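# Raise the car bonnet until it stays open alone

## Task

Lift the bonnet all the way open so that it remains up unaided, then release it and move the grippers away; a bonnet that stays up only because the robot is still holding it does not count.

## Robot and tools

Robot: two arms, left_arm and right_arm, each with a parallel two-finger gripper. left_arm sits on the +y side. Base positions in the scene frame: left_arm at (+0.004, +0.273, 0) m, quat_wxyz (+0.998, 0, 0, +0.059); right_arm at (-0.001, -0.226, 0) m, quat_wxyz (+0.996, 0, 0, -0.085). The names left and right do not refer to sides of any camera image.

Frame: a single scene frame for everything. Origin on the table surface midway between the arms, +x pointing out across the table, +z up. On each gripper the fingers extend along its own +z axis and close along its own y axis. end_effector_position is the pinch point between the pads, roughly 1 cm back from the fingertips. Reported hand positions may be slightly wrong, more so when the arm reaches far.

Row format (used by execute_actions rows and by move target): one flat list of 16 numbers covering both arms, always all 16 even if one arm stays still. Order: left_arm x, y, z, qw, qx, qy, qz, opening, then right_arm x, y, z, qw, qx, qy, qz, opening. x, y, z are an absolute target position for that gripper in metres in the scene frame; qw..qz are an absolute target orientation in the scene frame, w first. Opening runs from -1 (closed) to +1 (fully open, 0.093 m); it is a target, not an offset. A call is rejected, and nothing is sent, if any target lies more than 0.6 m from that arm's last reported position along any axis of its gripper. To hold an arm still, repeat its exact last reported pose and the desired opening in every call; to keep an orientation, keep resending the same quaternion you commanded rather than the drifted reported one.

Per control step (1/30 s) the commanded pose is clipped to within 70 mm and 16 degrees of the measured pose; if position and orientation cannot both be met, position wins. Joint friction may leave the hand up to about 31 mm short, and very small commands may not move it at all. After an action the arm continues only to its last clipped pose, so check the reported pose and send the remainder.

Tools:
- execute_actions: argument actions is a list holding one item or none, plus optional pictures (boolean). {"actions": []} just returns the current state. An action {"rows": [[16 numbers], ...], "steps": n} applies one row per step for up to 15 steps (default 15), repeating the final row if rows run out. A wait {"steps": n} (max 300) sends nothing and returns once n steps have passed since the previous result.
- move: target (one 16-number row as above) and speed (m/s, 0.002 to 0.5, default 0.25; rotation limited to twice that in rad/s). Grippers travel straight toward their targets and all finish together, lasting 0.5 to 10 s; longer paths stop after 10 s short of the goal. The opening is applied at the start. Paths ignore obstacles and the other arm, and the hand can lag, wander or overshoot the speed, especially with a nearly straight arm. Faster moves and targets set deeper past a contact push harder.
- wait: seconds (0 to 10); lets the scene run with no new command.
- zoom_image: camera (cam_high, cam_low, cam_left_wrist, cam_right_wrist) and region [x0, y0, x1, y1] in image pixels, top-left origin, at most 504 by 504.
- show_instructions: no arguments; shows the scene's reference pages.
- read_manual: optional section, only "licences".
- finished_scene: scene (integer); ends that scene irreversibly and grades it.

Cameras are all 504x504. Wrist camera frame: +z forward, +x right in the image, +y down.

Reading results: the state line gives each gripper's position and quaternion. grip_measured is the gripper motor position on the opening scale; pads meet near -0.94 and each mm of object width adds about 0.0208, with a fixed per-gripper error up to about 0.02. Once pads touch, the motor keeps going toward the commanded value, so the reading barely reveals contact; keep sending the closing value to keep a grip. The last joint value is the gap in metres. A 'pose unreachable' line means the clearance check altered or blocked that arm's command; HELD marks steps where a row was not sent. 'Hand target' shows where the controller is now steering each hand. A move adds a 'move:' line with its ending (done, off_target, moving, held, fault) and limits: paced means the pose was clipped, held means a check blocked some steps, after which the arm may jump faster than requested. Distances from each pose are also given. If only one arm is named, the other finished at rest. FAULT lines mean an arm stopped. MOTOR HOT warns from 75 °C; at 90 °C the arm is stopped for 10 s, and at 100 °C the arm goes limp and falls, so avoid holding loads for long.

Joint ranges (rad): waist -2.618 to 3.054, shoulder 0 to 3.142, elbow 0 to 3.142, wrist pitch and yaw -1.571 to 1.571, wrist roll -2.094 to 2.094. The elbow cannot fully straighten.

Cautions: do not knock anything off the table, do not let the arms collide or press on each other, avoid slams, drops and hard shoves. Loose objects may get brief random nudges. The simulation keeps running between calls. Finish by opening the gripper, withdrawing clear of the bonnet, and confirming it stays up before calling finished_scene.

Each tool is called after ">>>" as name(argument=value, ...), one argument or row to a line, values as JSON.

Reference images:

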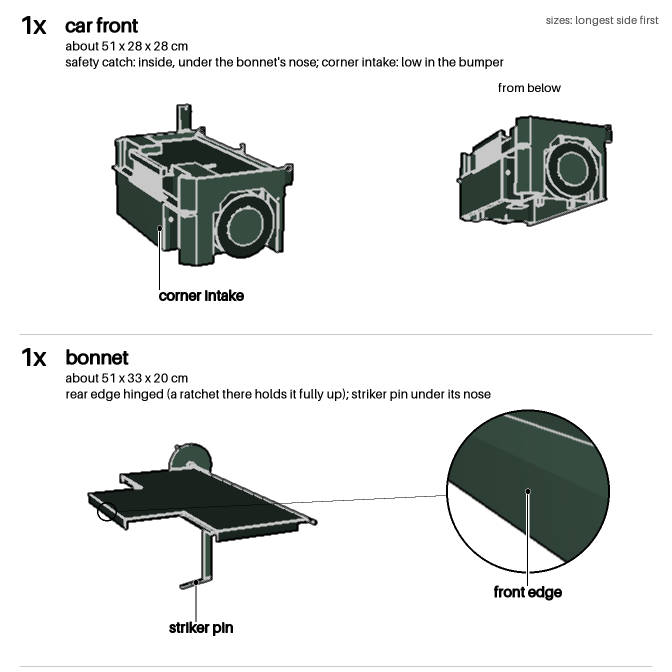

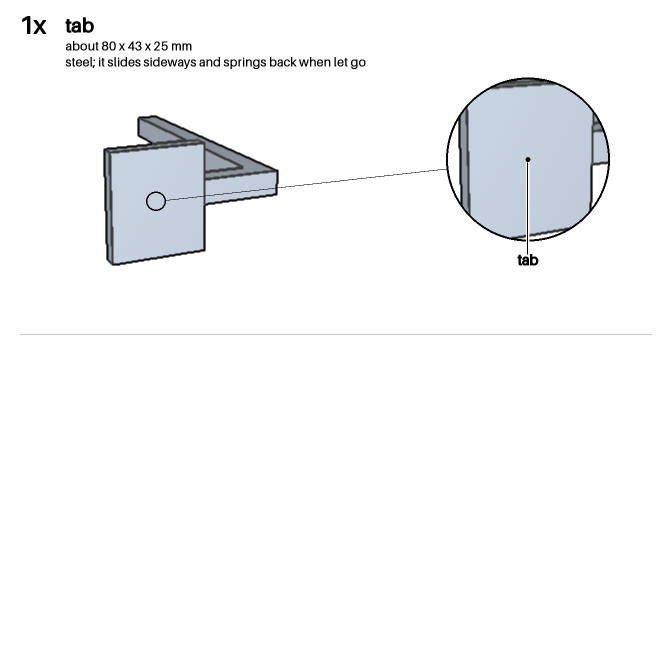

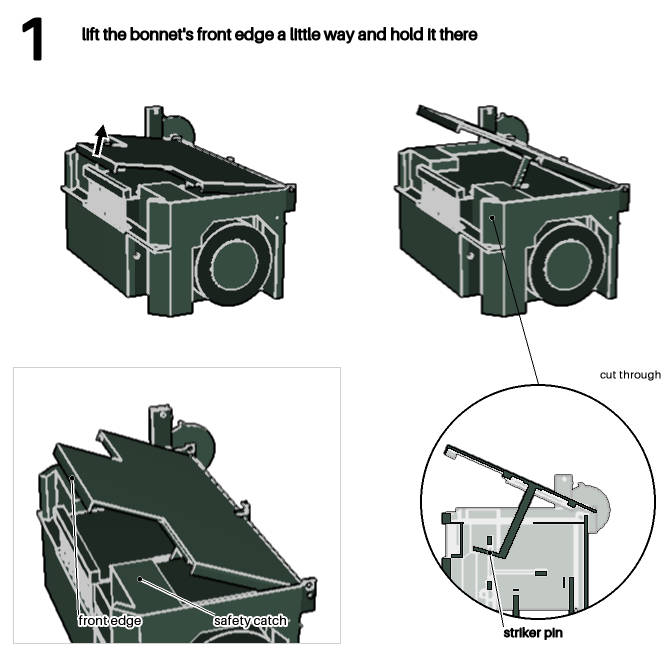

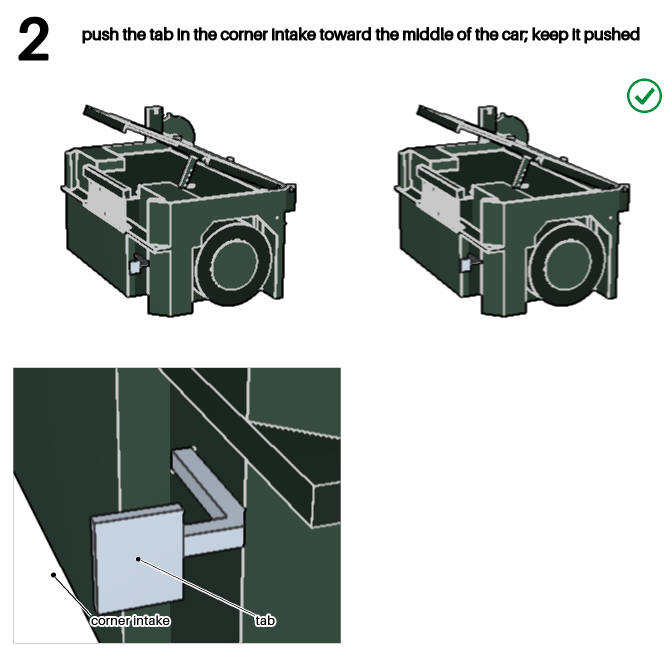

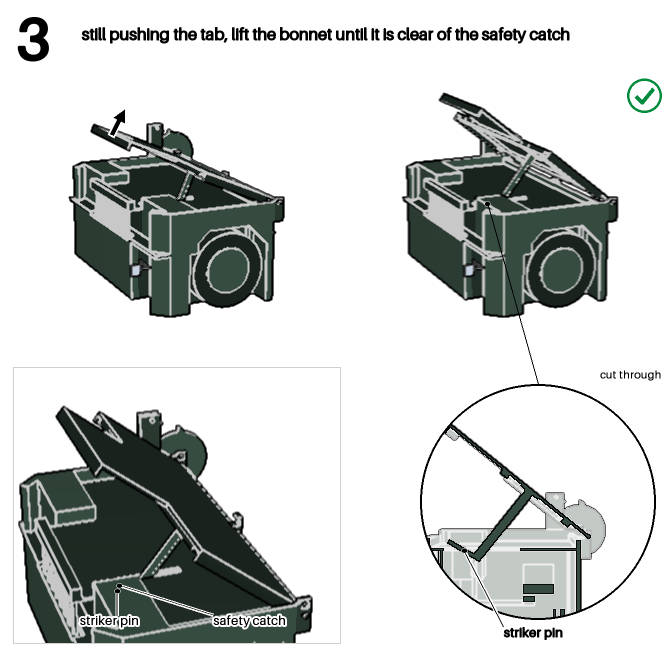

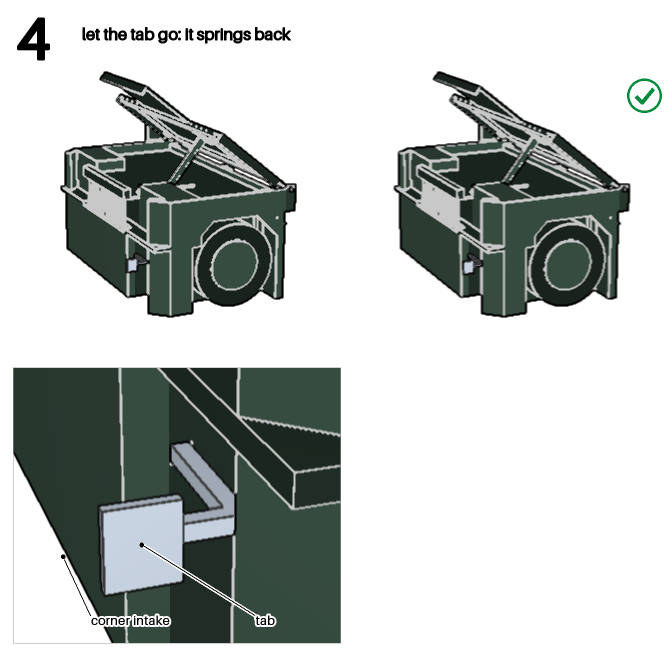

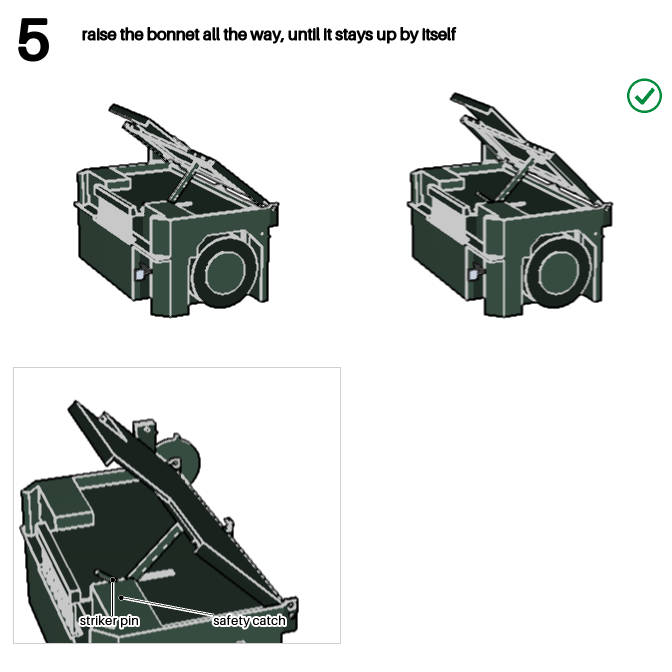

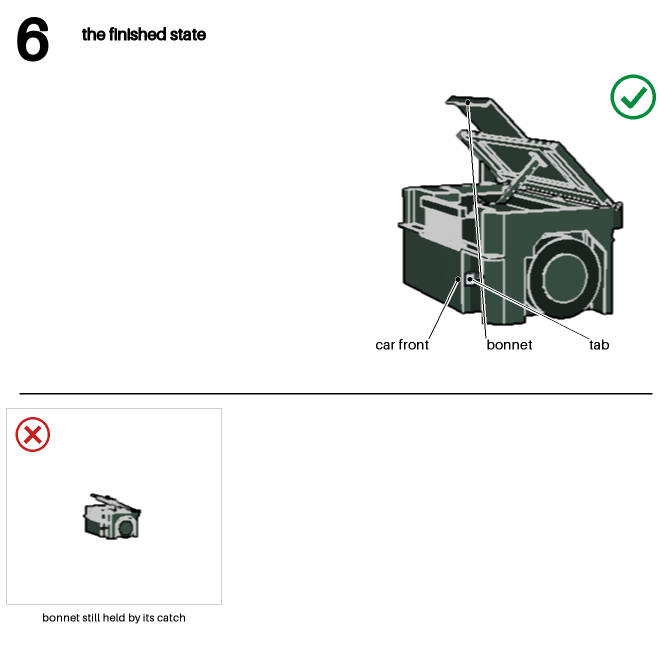

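## Session

>>> execute_actions(
  actions=[],
)

Scene clock: 0.00 s of 4710.00 s.
left_arm: end_effector_position=(+0.1413, -0.2205, +0.3631) grip_measured=+1.000 end_effector_quat_wxyz=(+0.418, -0.043, +0.781, -0.462) | right_arm: end_effector_position=(+0.0138, -0.6968, +0.1460) grip_measured=+1.000 end_effector_quat_wxyz=(+0.289, +0.731, +0.605, -0.130)
Joint positions: left_arm=[-1.636  1.725  1.677 -0.253 -0.714 -1.09   0.093] | right_arm=[-1.434  1.798  1.439 -0.588 -0.179  0.213  0.093]
Joint velocities: left_arm=[-0.002  0.002  0.012  0.037 -0.007 -0.051  0.   ] | right_arm=[ 0.012 -0.017 -0.007  0.022  0.051  0.007  0.   ]
Motor temperatures (°C, as the motors report them): left_arm=[28 27 25 28 26 28] | right_arm=[29 27 28 26 27 27]
Hand target (left_arm): +0.141, -0.220, +0.363; +0.418, -0.043, +0.781, -0.462
Hand target (right_arm): +0.014, -0.697, +0.146; +0.289, +0.731, +0.605, -0.130

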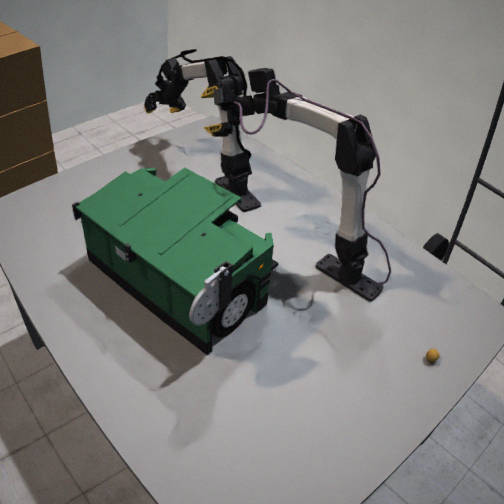

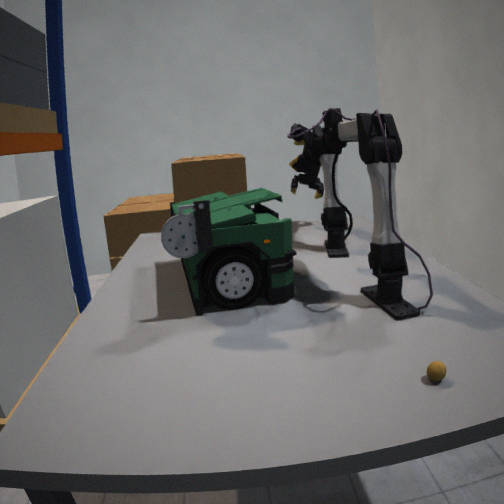

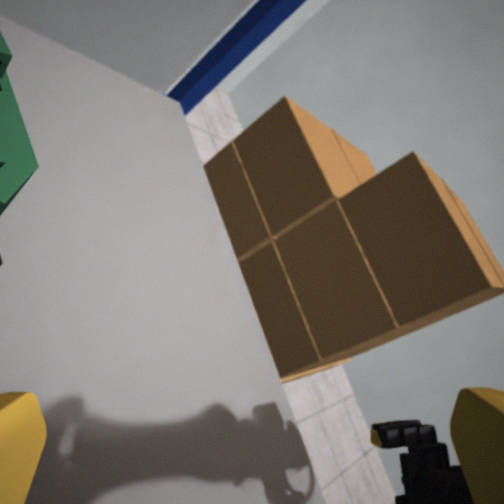

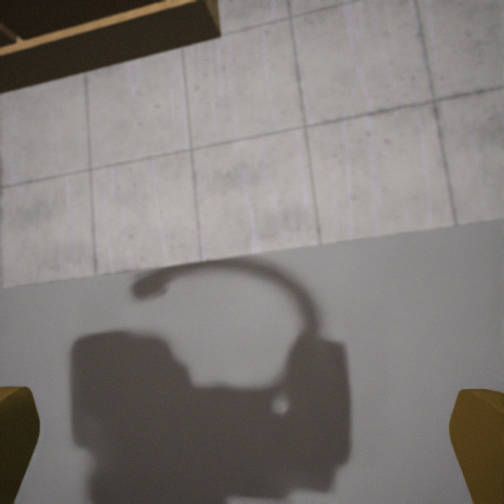

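>>> zoom_image(
  camera="cam_high",
  region=[50, 140, 330, 370],
)

>>> zoom_image(
  camera="cam_low",
  region=[140, 160, 360, 330],
)

Region (50, 140, 330, 370) of cam_high's 504x504 image, scaled by 1.800, with more detail than that image has; it fills the top 414 rows of this view, and the rest is white.

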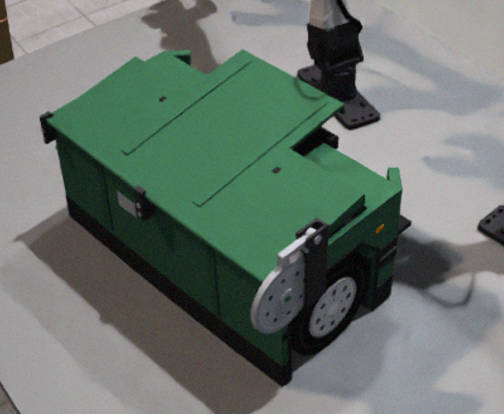

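Region (140, 160, 360, 330) of cam_low's 504x504 image, scaled by 2.291, with more detail than that image has; it fills the top 389 rows of this view, and the rest is white.

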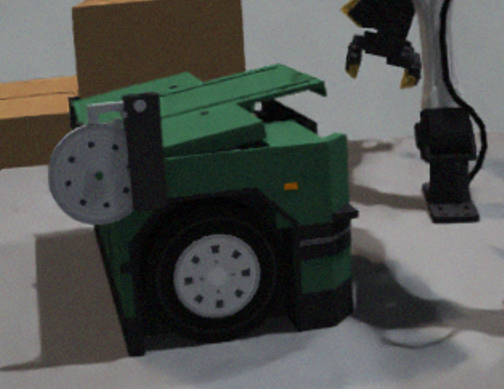

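>>> move(
  target=[0.08,0.03,0.36,0.383,0,0.924,0,1,0.0138,-0.6968,0.146,0.289,0.731,0.605,-0.13,1],
)

Scene clock: 16.30 s of 4710.00 s.
left_arm: end_effector_position=(+0.0833, +0.0256, +0.3612) grip_measured=+1.000 end_effector_quat_wxyz=(+0.399, +0.067, +0.889, -0.215) | right_arm: end_effector_position=(+0.0138, -0.6968, +0.1460) grip_measured=+1.000 end_effector_quat_wxyz=(+0.289, +0.731, +0.605, -0.130)
Joint positions: left_arm=[-1.891  1.301  1.743 -1.556 -0.853 -1.41   0.093] | right_arm=[-1.434  1.798  1.439 -0.588 -0.179  0.213  0.093]
Joint velocities: left_arm=[-0.012 -0.007 -0.012 -0.007  0.081 -0.022  0.   ] | right_arm=[-0.007 -0.002  0.007  0.037  0.022 -0.022  0.   ]
Motor temperatures (°C, as the motors report them): left_arm=[28 30 27 31 26 28] | right_arm=[29 33 31 29 27 27]
Hand target (left_arm): +0.081, +0.028, +0.358; +0.397, +0.079, +0.890, -0.210
Hand target (right_arm): +0.014, -0.697, +0.146; +0.289, +0.731, +0.605, -0.130
Off the commanded pose (left_arm): 0.006 m, 26 deg; orientation clipped at the last step of the last action.
Off the commanded pose (right_arm): 0.000 m, 0 deg.
joint sent to its limit (left arm) — the command would take joint 4 (wrist pitch) past its lower limit, so that joint was sent only as far as its limit.
After step 90, 10.83 s passed at rest.
move: off_target (left_arm); limits=paced

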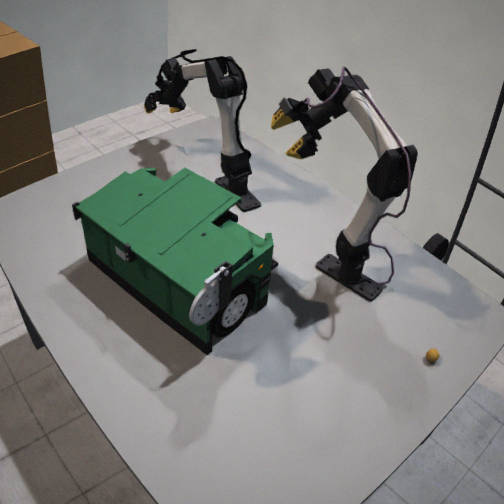

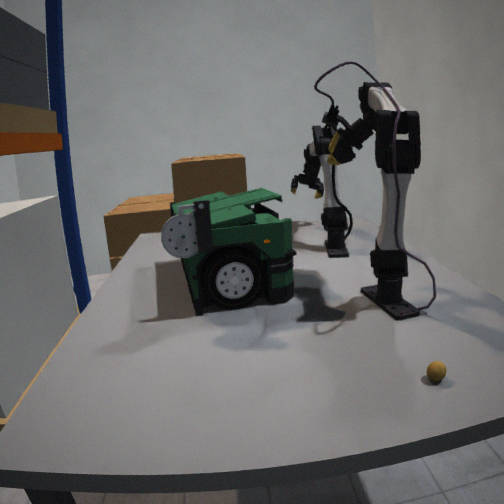

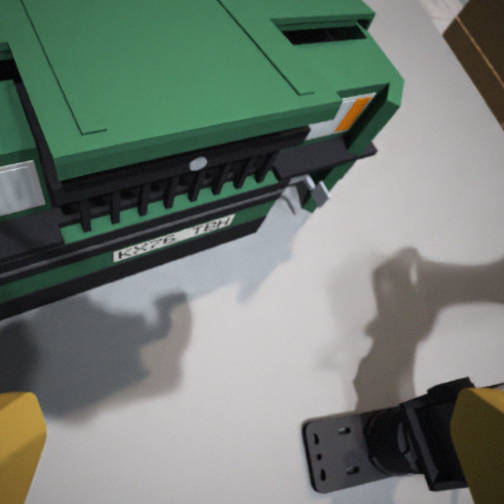

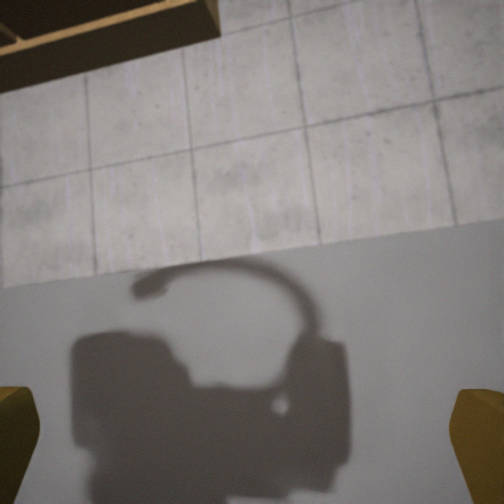

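>>> move(
  target=[0.08,0.08,0.36,0.399,0.067,0.889,-0.215,1,0.19,-0.27,0.15,0.45,0,0.893,0,1],
)

Scene clock: 47.73 s of 4710.00 s.
left_arm: end_effector_position=(+0.0813, +0.0765, +0.3623) grip_measured=+1.000 end_effector_quat_wxyz=(+0.384, +0.081, +0.880, -0.266) | right_arm: end_effector_position=(+0.1850, -0.2651, +0.1523) grip_measured=+1.000 end_effector_quat_wxyz=(+0.449, +0.002, +0.894, +0.018)
Joint positions: left_arm=[-1.959  1.065  1.597 -1.556 -0.851 -1.404  0.093] | right_arm=[-0.543  0.413  0.521 -0.902 -0.579 -0.465  0.093]
Joint velocities: left_arm=[-0.012 -0.007  0.007  0.007  0.037 -0.007  0.   ] | right_arm=[ 0.007  0.012 -0.012  0.022  0.007  0.007  0.   ]
Motor temperatures (°C, as the motors report them): left_arm=[29 30 27 30 26 28] | right_arm=[29 37 34 30 27 27]
Hand target (left_arm): +0.081, +0.080, +0.360; +0.387, +0.090, +0.879, -0.264
Hand target (right_arm): +0.185, -0.266, +0.149; +0.451, +0.003, +0.893, +0.013
Off the commanded pose (left_arm): 0.004 m, 6 deg.
Off the commanded pose (right_arm): 0.007 m, 2 deg.
joint sent to its limit (left arm) — the command would take joint 4 (wrist pitch) past its lower limit, so that joint was sent only as far as its limit.
After step 90, 24.37 s passed at rest.
move: off_target (left_arm)

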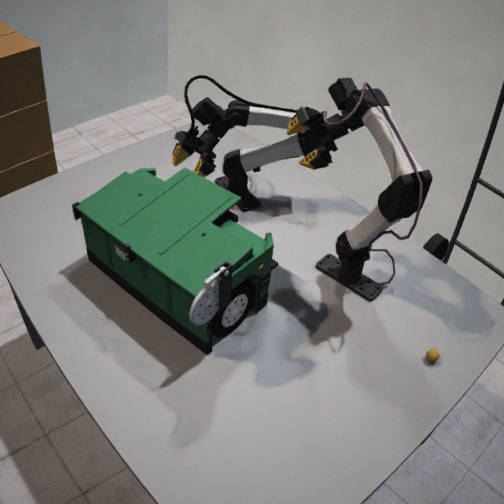

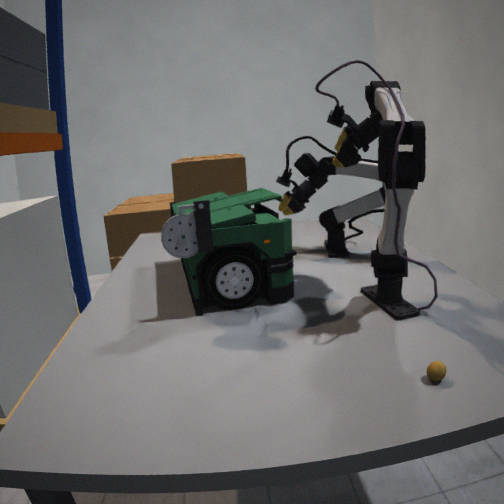

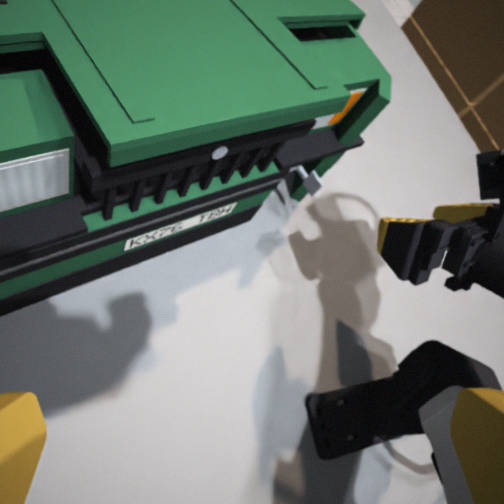

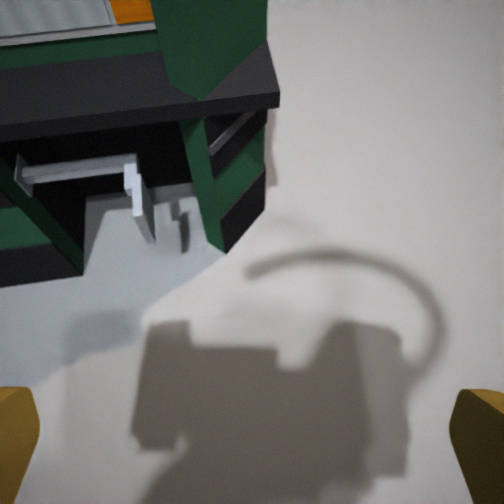

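>>> move(
  target=[0.08,0.08,0.36,0.387,0.09,0.879,-0.264,1,0.235,-0.215,0.09,0.52,-0.074,0.85,0.045,0.2],
  speed=0.1,
)

Scene clock: 76.03 s of 4710.00 s.
left_arm: end_effector_position=(+0.0803, +0.0761, +0.3623) grip_measured=+1.000 end_effector_quat_wxyz=(+0.383, +0.084, +0.880, -0.267) | right_arm: end_effector_position=(+0.2327, -0.2139, +0.1012) grip_measured=+0.202 end_effector_quat_wxyz=(+0.530, -0.078, +0.843, +0.048)
Joint positions: left_arm=[-1.965  1.065  1.597 -1.556 -0.851 -1.404  0.093] | right_arm=[-0.008  0.304  0.126 -0.297 -0.323 -0.163  0.055]
Joint velocities: left_arm=[ 0.002  0.007 -0.007  0.022  0.022  0.022  0.   ] | right_arm=[-0.002 -0.002  0.002  0.007  0.051 -0.007 -0.   ]
Motor temperatures (°C, as the motors report them): left_arm=[29 29 27 31 26 28] | right_arm=[29 32 34 33 27 27]
Hand target (left_arm): +0.080, +0.080, +0.360; +0.386, +0.091, +0.879, -0.266
Hand target (right_arm): +0.232, -0.213, +0.091; +0.519, -0.074, +0.850, +0.051
Off the commanded pose (left_arm): 0.005 m, 1 deg.
Off the commanded pose (right_arm): 0.012 m, 1 deg.
joint sent to its limit (left arm) — the command would take joint 4 (wrist pitch) past its lower limit, so that joint was sent only as far as its limit.
After step 90, 23.40 s passed at rest.
move: off_target (right_arm)

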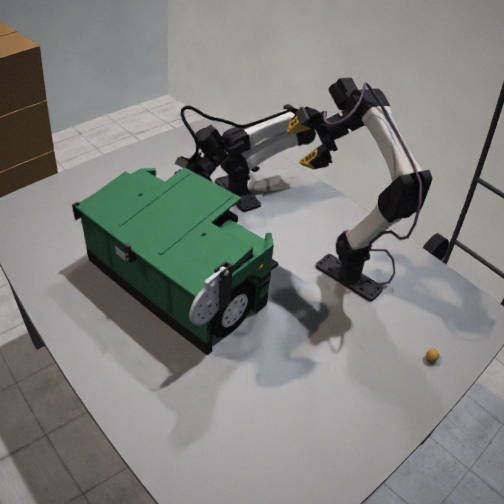

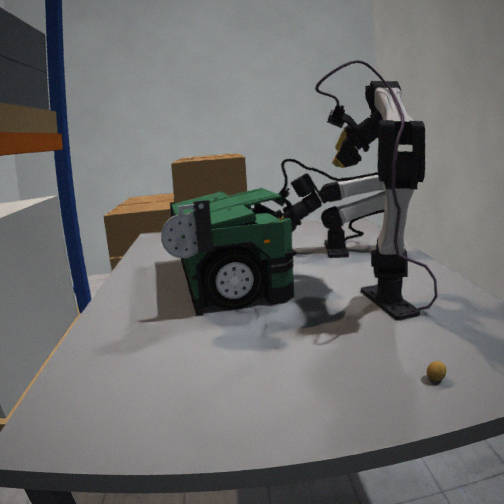

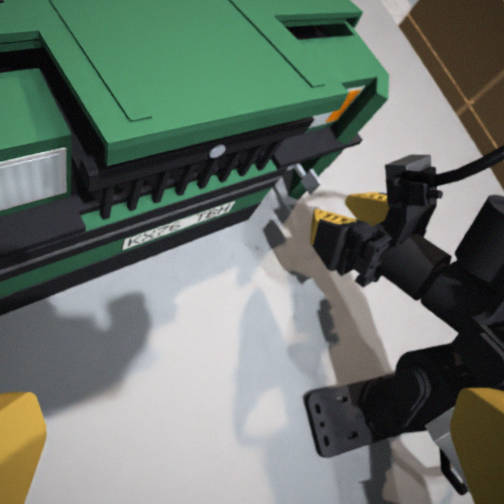

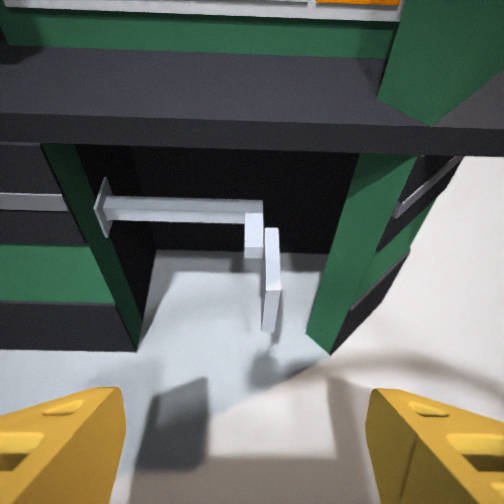

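>>> zoom_image(
  camera="cam_right_wrist",
  region=[200, 180, 360, 360],
)

Region (200, 180, 360, 360) of cam_right_wrist's 504x504 image, scaled by 2.800, with more detail than that image has.

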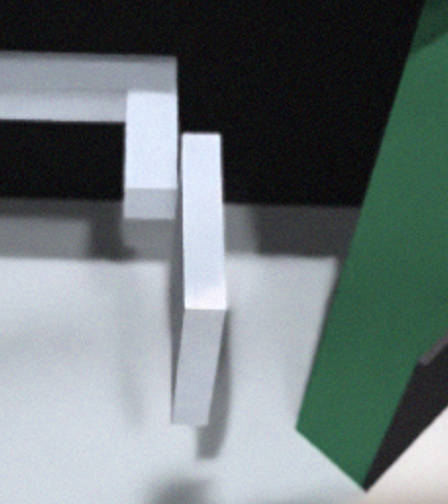

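>>> move(
  target=[0.08,0.08,0.36,0.387,0.09,0.879,-0.264,1,0.262,-0.215,0.07,0.52,-0.074,0.85,0.045,0.2],
  speed=0.05,
)

Scene clock: 91.10 s of 4710.00 s.
left_arm: end_effector_position=(+0.0803, +0.0761, +0.3623) grip_measured=+1.000 end_effector_quat_wxyz=(+0.383, +0.084, +0.880, -0.267) | right_arm: end_effector_position=(+0.2639, -0.2160, +0.0806) grip_measured=+0.202 end_effector_quat_wxyz=(+0.529, -0.077, +0.844, +0.043)
Joint positions: left_arm=[-1.965  1.065  1.597 -1.556 -0.851 -1.404  0.093] | right_arm=[ 0.033  0.691  0.069  0.152 -0.277 -0.147  0.055]
Joint velocities: left_arm=[ 0.007 -0.012  0.007  0.007  0.022  0.007  0.   ] | right_arm=[-0.002  0.012 -0.007  0.037 -0.095 -0.037 -0.   ]
Motor temperatures (°C, as the motors report them): left_arm=[29 29 27 31 26 28] | right_arm=[29 31 34 36 27 27]
Hand target (left_arm): +0.080, +0.080, +0.360; +0.386, +0.091, +0.879, -0.266
Hand target (right_arm): +0.261, -0.215, +0.071; +0.520, -0.074, +0.850, +0.046
Off the commanded pose (left_arm): 0.005 m, 1 deg.
Off the commanded pose (right_arm): 0.011 m, 1 deg.
joint sent to its limit (left arm) — the command would take joint 4 (wrist pitch) past its lower limit, so that joint was sent only as far as its limit.
After step 90, 10.47 s passed at rest.
move: off_target (right_arm)

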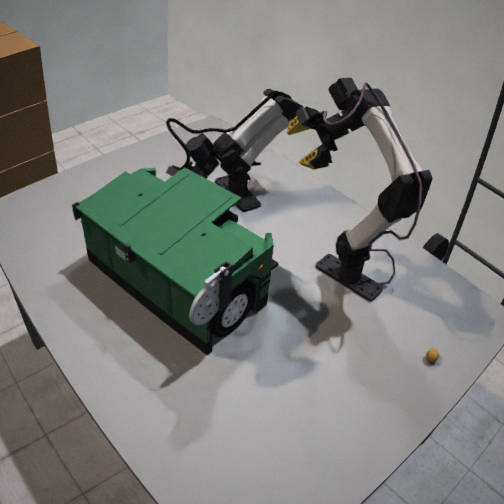

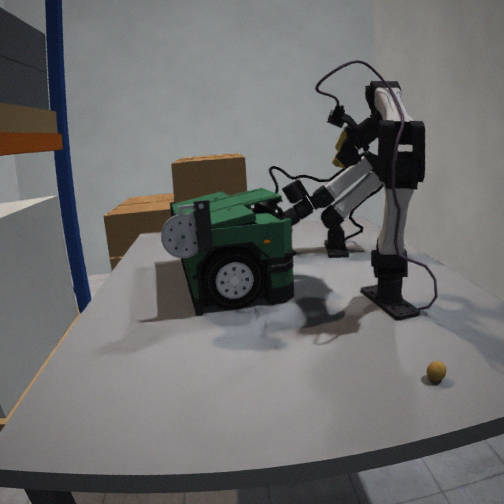

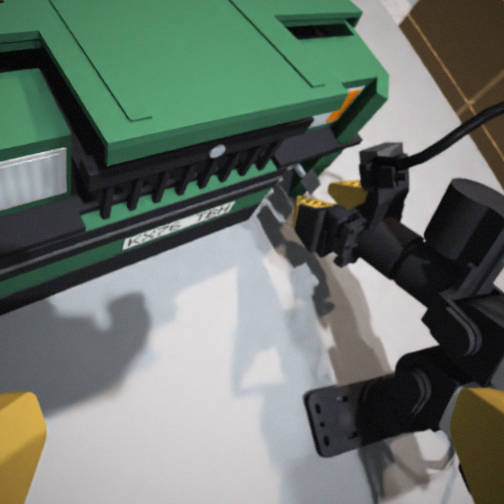

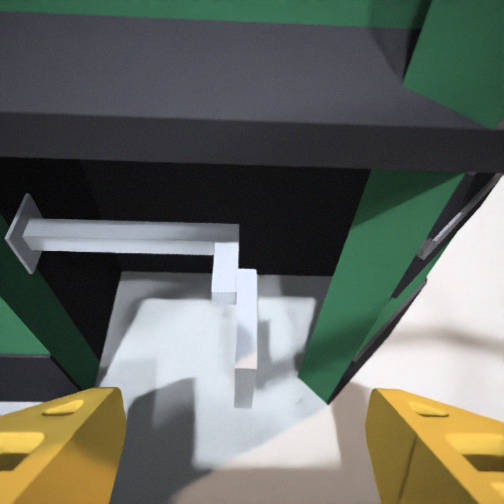

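>>> move(
  target=[0.08,0.08,0.36,0.387,0.09,0.879,-0.264,1,0.284,-0.212,0.067,0.52,-0.074,0.85,0.045,-0.3],
  speed=0.03,
)

Scene clock: 99.43 s of 4710.00 s.
left_arm: end_effector_position=(+0.0803, +0.0761, +0.3623) grip_measured=+1.000 end_effector_quat_wxyz=(+0.383, +0.084, +0.880, -0.267) | right_arm: end_effector_position=(+0.2788, -0.2126, +0.0633) grip_measured=-0.298 end_effector_quat_wxyz=(+0.515, -0.075, +0.853, +0.046)
Joint positions: left_arm=[-1.965  1.065  1.597 -1.556 -0.851 -1.404  0.093] | right_arm=[ 0.075  0.951  0.068  0.383 -0.24  -0.127  0.031]
Joint velocities: left_arm=[-0.007  0.012  0.012 -0.051  0.022  0.007  0.   ] | right_arm=[ 0.007  0.007  0.007  0.022  0.051  0.037 -0.002]
Motor temperatures (°C, as the motors report them): left_arm=[29 29 27 31 26 28] | right_arm=[29 31 34 36 27 27]
Hand target (left_arm): +0.080, +0.080, +0.360; +0.386, +0.091, +0.879, -0.266
Hand target (right_arm): +0.283, -0.212, +0.067; +0.520, -0.074, +0.850, +0.045
Off the commanded pose (left_arm): 0.005 m, 1 deg.
Off the commanded pose (right_arm): 0.006 m, 1 deg.
joint sent to its limit (left arm) — the command would take joint 4 (wrist pitch) past its lower limit, so that joint was sent only as far as its limit.
After step 90, 4.00 s passed at rest.
move: done

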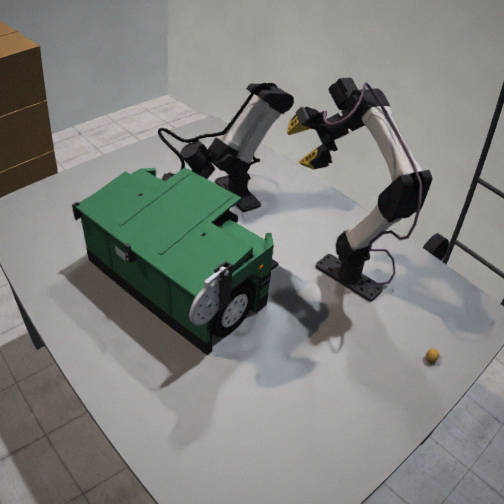

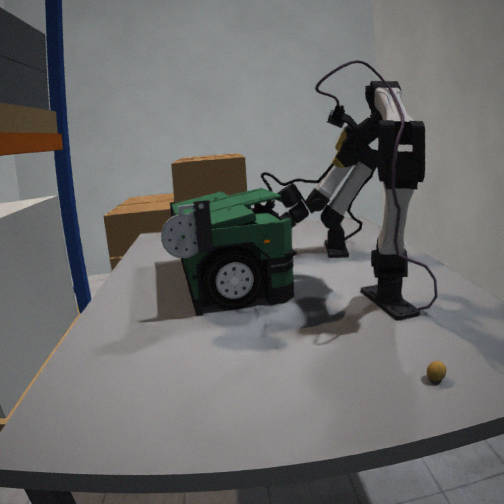

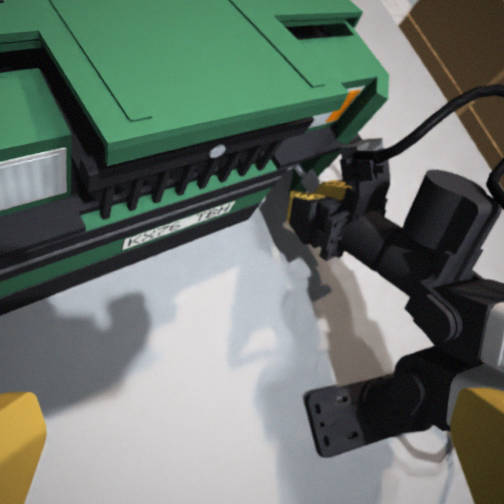

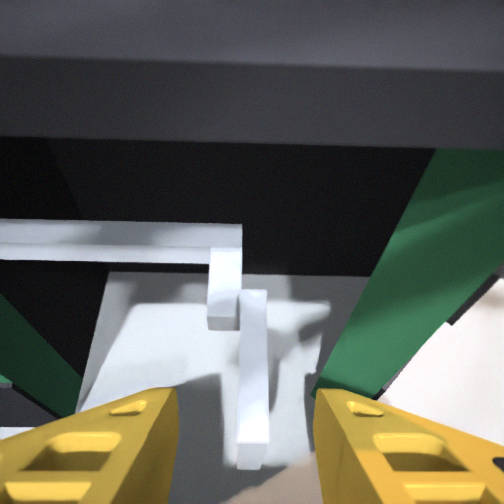

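>>> move(
  target=[0.08,0.08,0.36,0.387,0.09,0.879,-0.264,1,0.292,-0.211,0.082,0.52,-0.074,0.85,0.045,-0.3],
  speed=0.03,
)

Scene clock: 104.40 s of 4710.00 s.
left_arm: end_effector_position=(+0.0803, +0.0761, +0.3623) grip_measured=+1.000 end_effector_quat_wxyz=(+0.383, +0.084, +0.880, -0.267) | right_arm: end_effector_position=(+0.2877, -0.2117, +0.0761) grip_measured=-0.298 end_effector_quat_wxyz=(+0.518, -0.076, +0.851, +0.046)
Joint positions: left_arm=[-1.965  1.065  1.597 -1.556 -0.851 -1.404  0.093] | right_arm=[ 0.085  0.952  0.123  0.337 -0.232 -0.123  0.031]
Joint velocities: left_arm=[ 0.002 -0.002  0.017 -0.037  0.007  0.022  0.   ] | right_arm=[ 0.012  0.012  0.002 -0.095  0.022  0.037  0.001]
Motor temperatures (°C, as the motors report them): left_arm=[29 29 27 31 26 28] | right_arm=[29 30 35 37 27 27]
Hand target (left_arm): +0.080, +0.080, +0.360; +0.386, +0.091, +0.879, -0.266
Hand target (right_arm): +0.292, -0.211, +0.082; +0.520, -0.074, +0.850, +0.045
Off the commanded pose (left_arm): 0.005 m, 1 deg.
Off the commanded pose (right_arm): 0.007 m, 0 deg.
joint sent to its limit (left arm) — the command would take joint 4 (wrist pitch) past its lower limit, so that joint was sent only as far as its limit.
After step 90, 0.97 s passed at rest.
move: done

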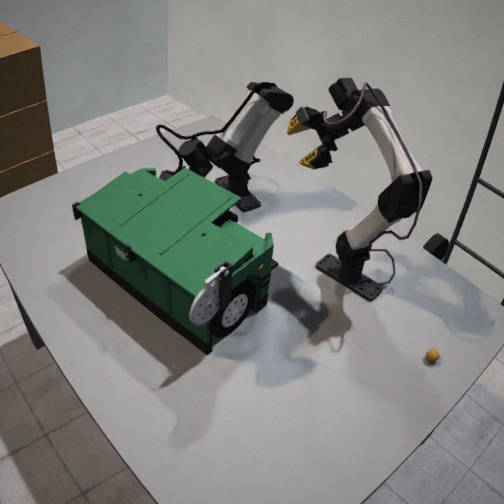

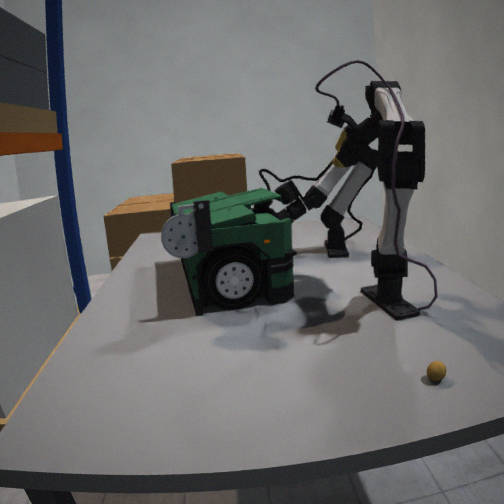

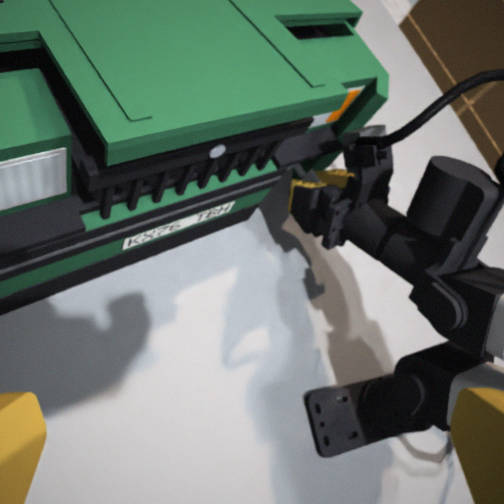

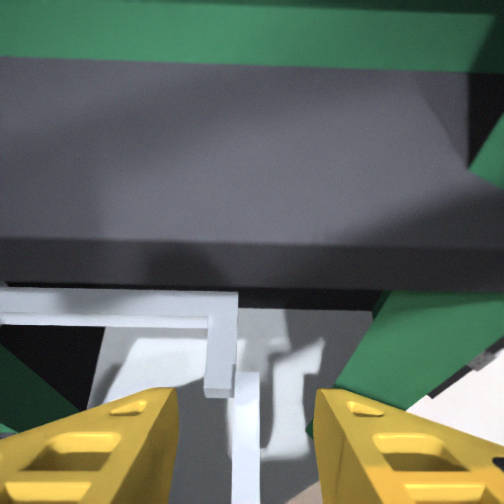

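>>> move(
  target=[0.15,0.09,0.27,0.674,0.213,0.674,-0.213,-1,0.292,-0.211,0.082,0.52,-0.074,0.85,0.045,-0.3],
  speed=0.15,
)

Scene clock: 122.90 s of 4710.00 s.
left_arm: end_effector_position=(+0.1494, +0.0926, +0.2726) grip_measured=-0.986 end_effector_quat_wxyz=(+0.670, +0.216, +0.679, -0.209) | right_arm: end_effector_position=(+0.2873, -0.2118, +0.0753) grip_measured=-0.298 end_effector_quat_wxyz=(+0.516, -0.075, +0.852, +0.046)
Joint positions: left_arm=[-1.606  0.332  0.403 -0.095 -0.877 -0.012  0.   ] | right_arm=[ 0.085  0.952  0.123  0.333 -0.231 -0.122  0.031]
Joint velocities: left_arm=[-0.007 -0.002 -0.022 -0.007 -0.022 -0.007  0.   ] | right_arm=[-0.007  0.017  0.007 -0.037  0.081  0.037 -0.001]
Motor temperatures (°C, as the motors report them): left_arm=[29 29 28 32 26 28] | right_arm=[29 30 37 37 27 27]
Hand target (left_arm): +0.150, +0.094, +0.272; +0.674, +0.212, +0.675, -0.213
Hand target (right_arm): +0.292, -0.211, +0.082; +0.520, -0.074, +0.850, +0.045
Off the commanded pose (left_arm): 0.004 m, 1 deg.
Off the commanded pose (right_arm): 0.008 m, 1 deg.
After step 90, 12.27 s passed at rest.
move: done

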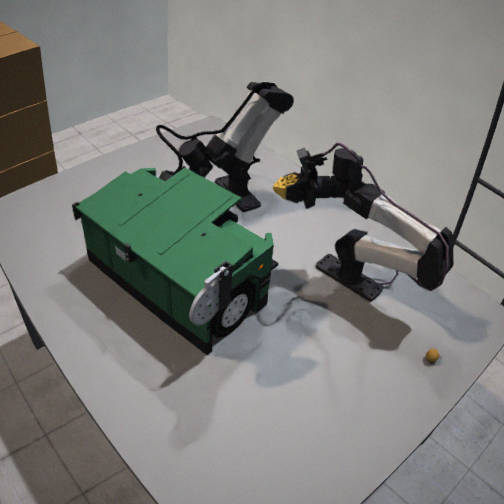

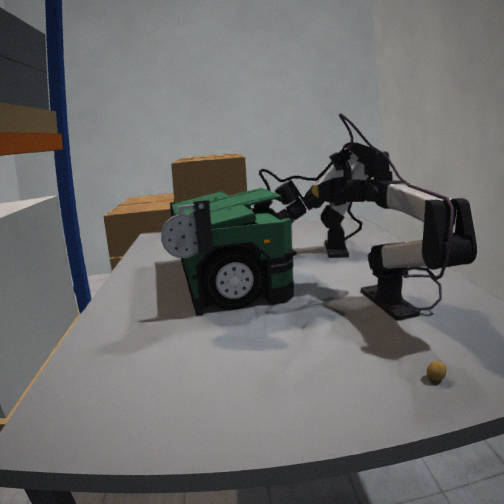

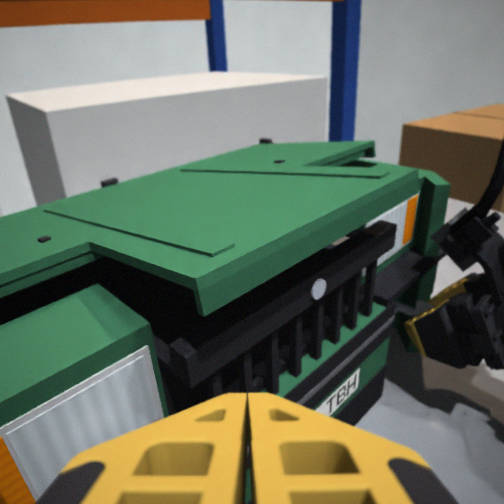

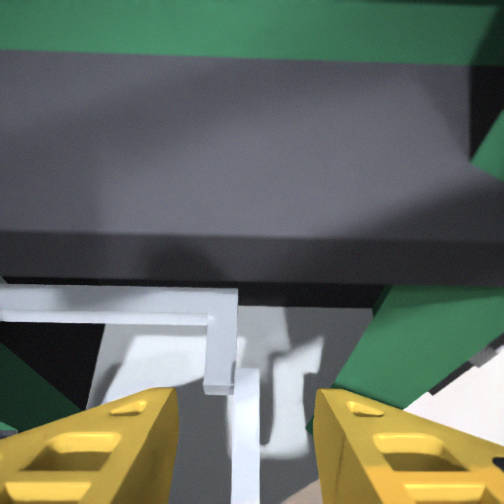

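>>> move(
  target=[0.195,0.078,0.236,0.674,0.213,0.674,-0.213,-1,0.292,-0.211,0.082,0.52,-0.074,0.85,0.045,-0.3],
  speed=0.05,
)

Scene clock: 133.10 s of 4710.00 s.
left_arm: end_effector_position=(+0.1927, +0.0785, +0.2439) grip_measured=-0.986 end_effector_quat_wxyz=(+0.678, +0.210, +0.670, -0.217) | right_arm: end_effector_position=(+0.2873, -0.2118, +0.0753) grip_measured=-0.298 end_effector_quat_wxyz=(+0.516, -0.075, +0.852, +0.046)
Joint positions: left_arm=[-1.212  0.466  0.258  0.223 -0.48   0.003  0.   ] | right_arm=[ 0.085  0.952  0.123  0.333 -0.231 -0.122  0.031]
Joint velocities: left_arm=[-0.002 -0.002  0.017  0.022 -0.007 -0.007  0.   ] | right_arm=[ 0.012  0.027 -0.017  0.022  0.037  0.037  0.   ]
Motor temperatures (°C, as the motors report them): left_arm=[29 28 28 34 26 28] | right_arm=[29 30 38 37 27 27]
Hand target (left_arm): +0.195, +0.077, +0.237; +0.677, +0.215, +0.672, -0.211
Hand target (right_arm): +0.292, -0.211, +0.082; +0.520, -0.074, +0.850, +0.045
Off the commanded pose (left_arm): 0.008 m, 1 deg.
Off the commanded pose (right_arm): 0.008 m, 1 deg.
After step 90, 5.40 s passed at rest.
move: done

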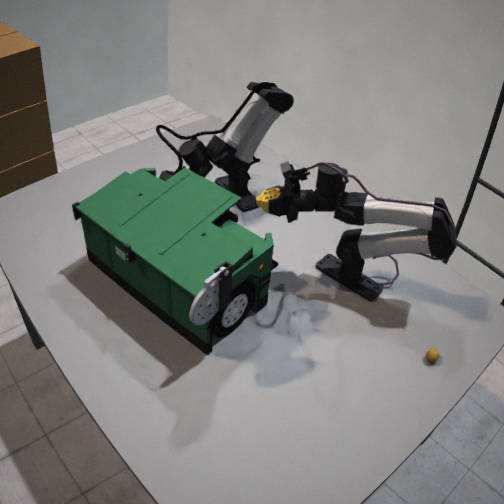

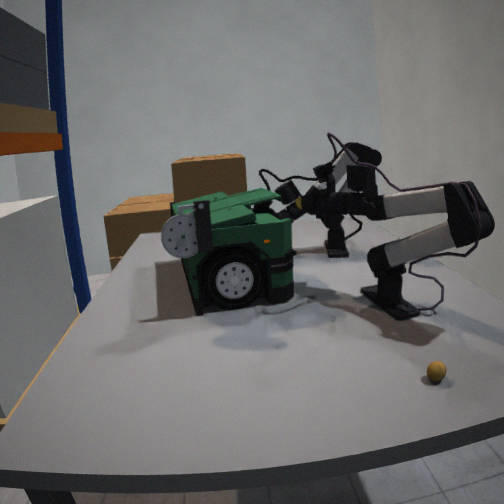

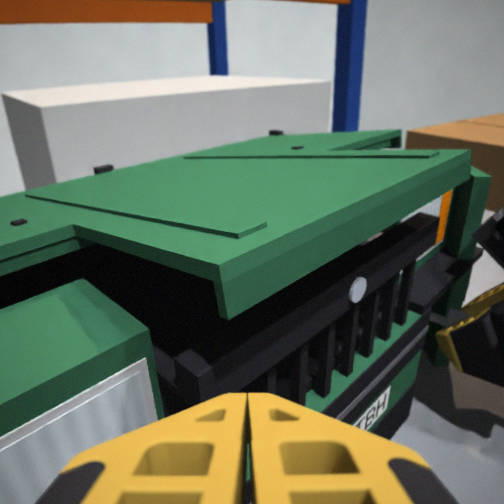

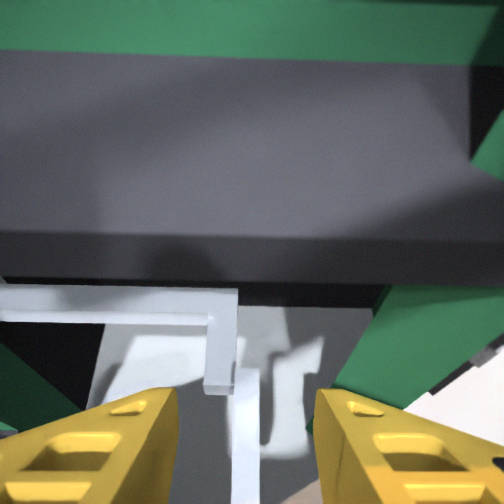

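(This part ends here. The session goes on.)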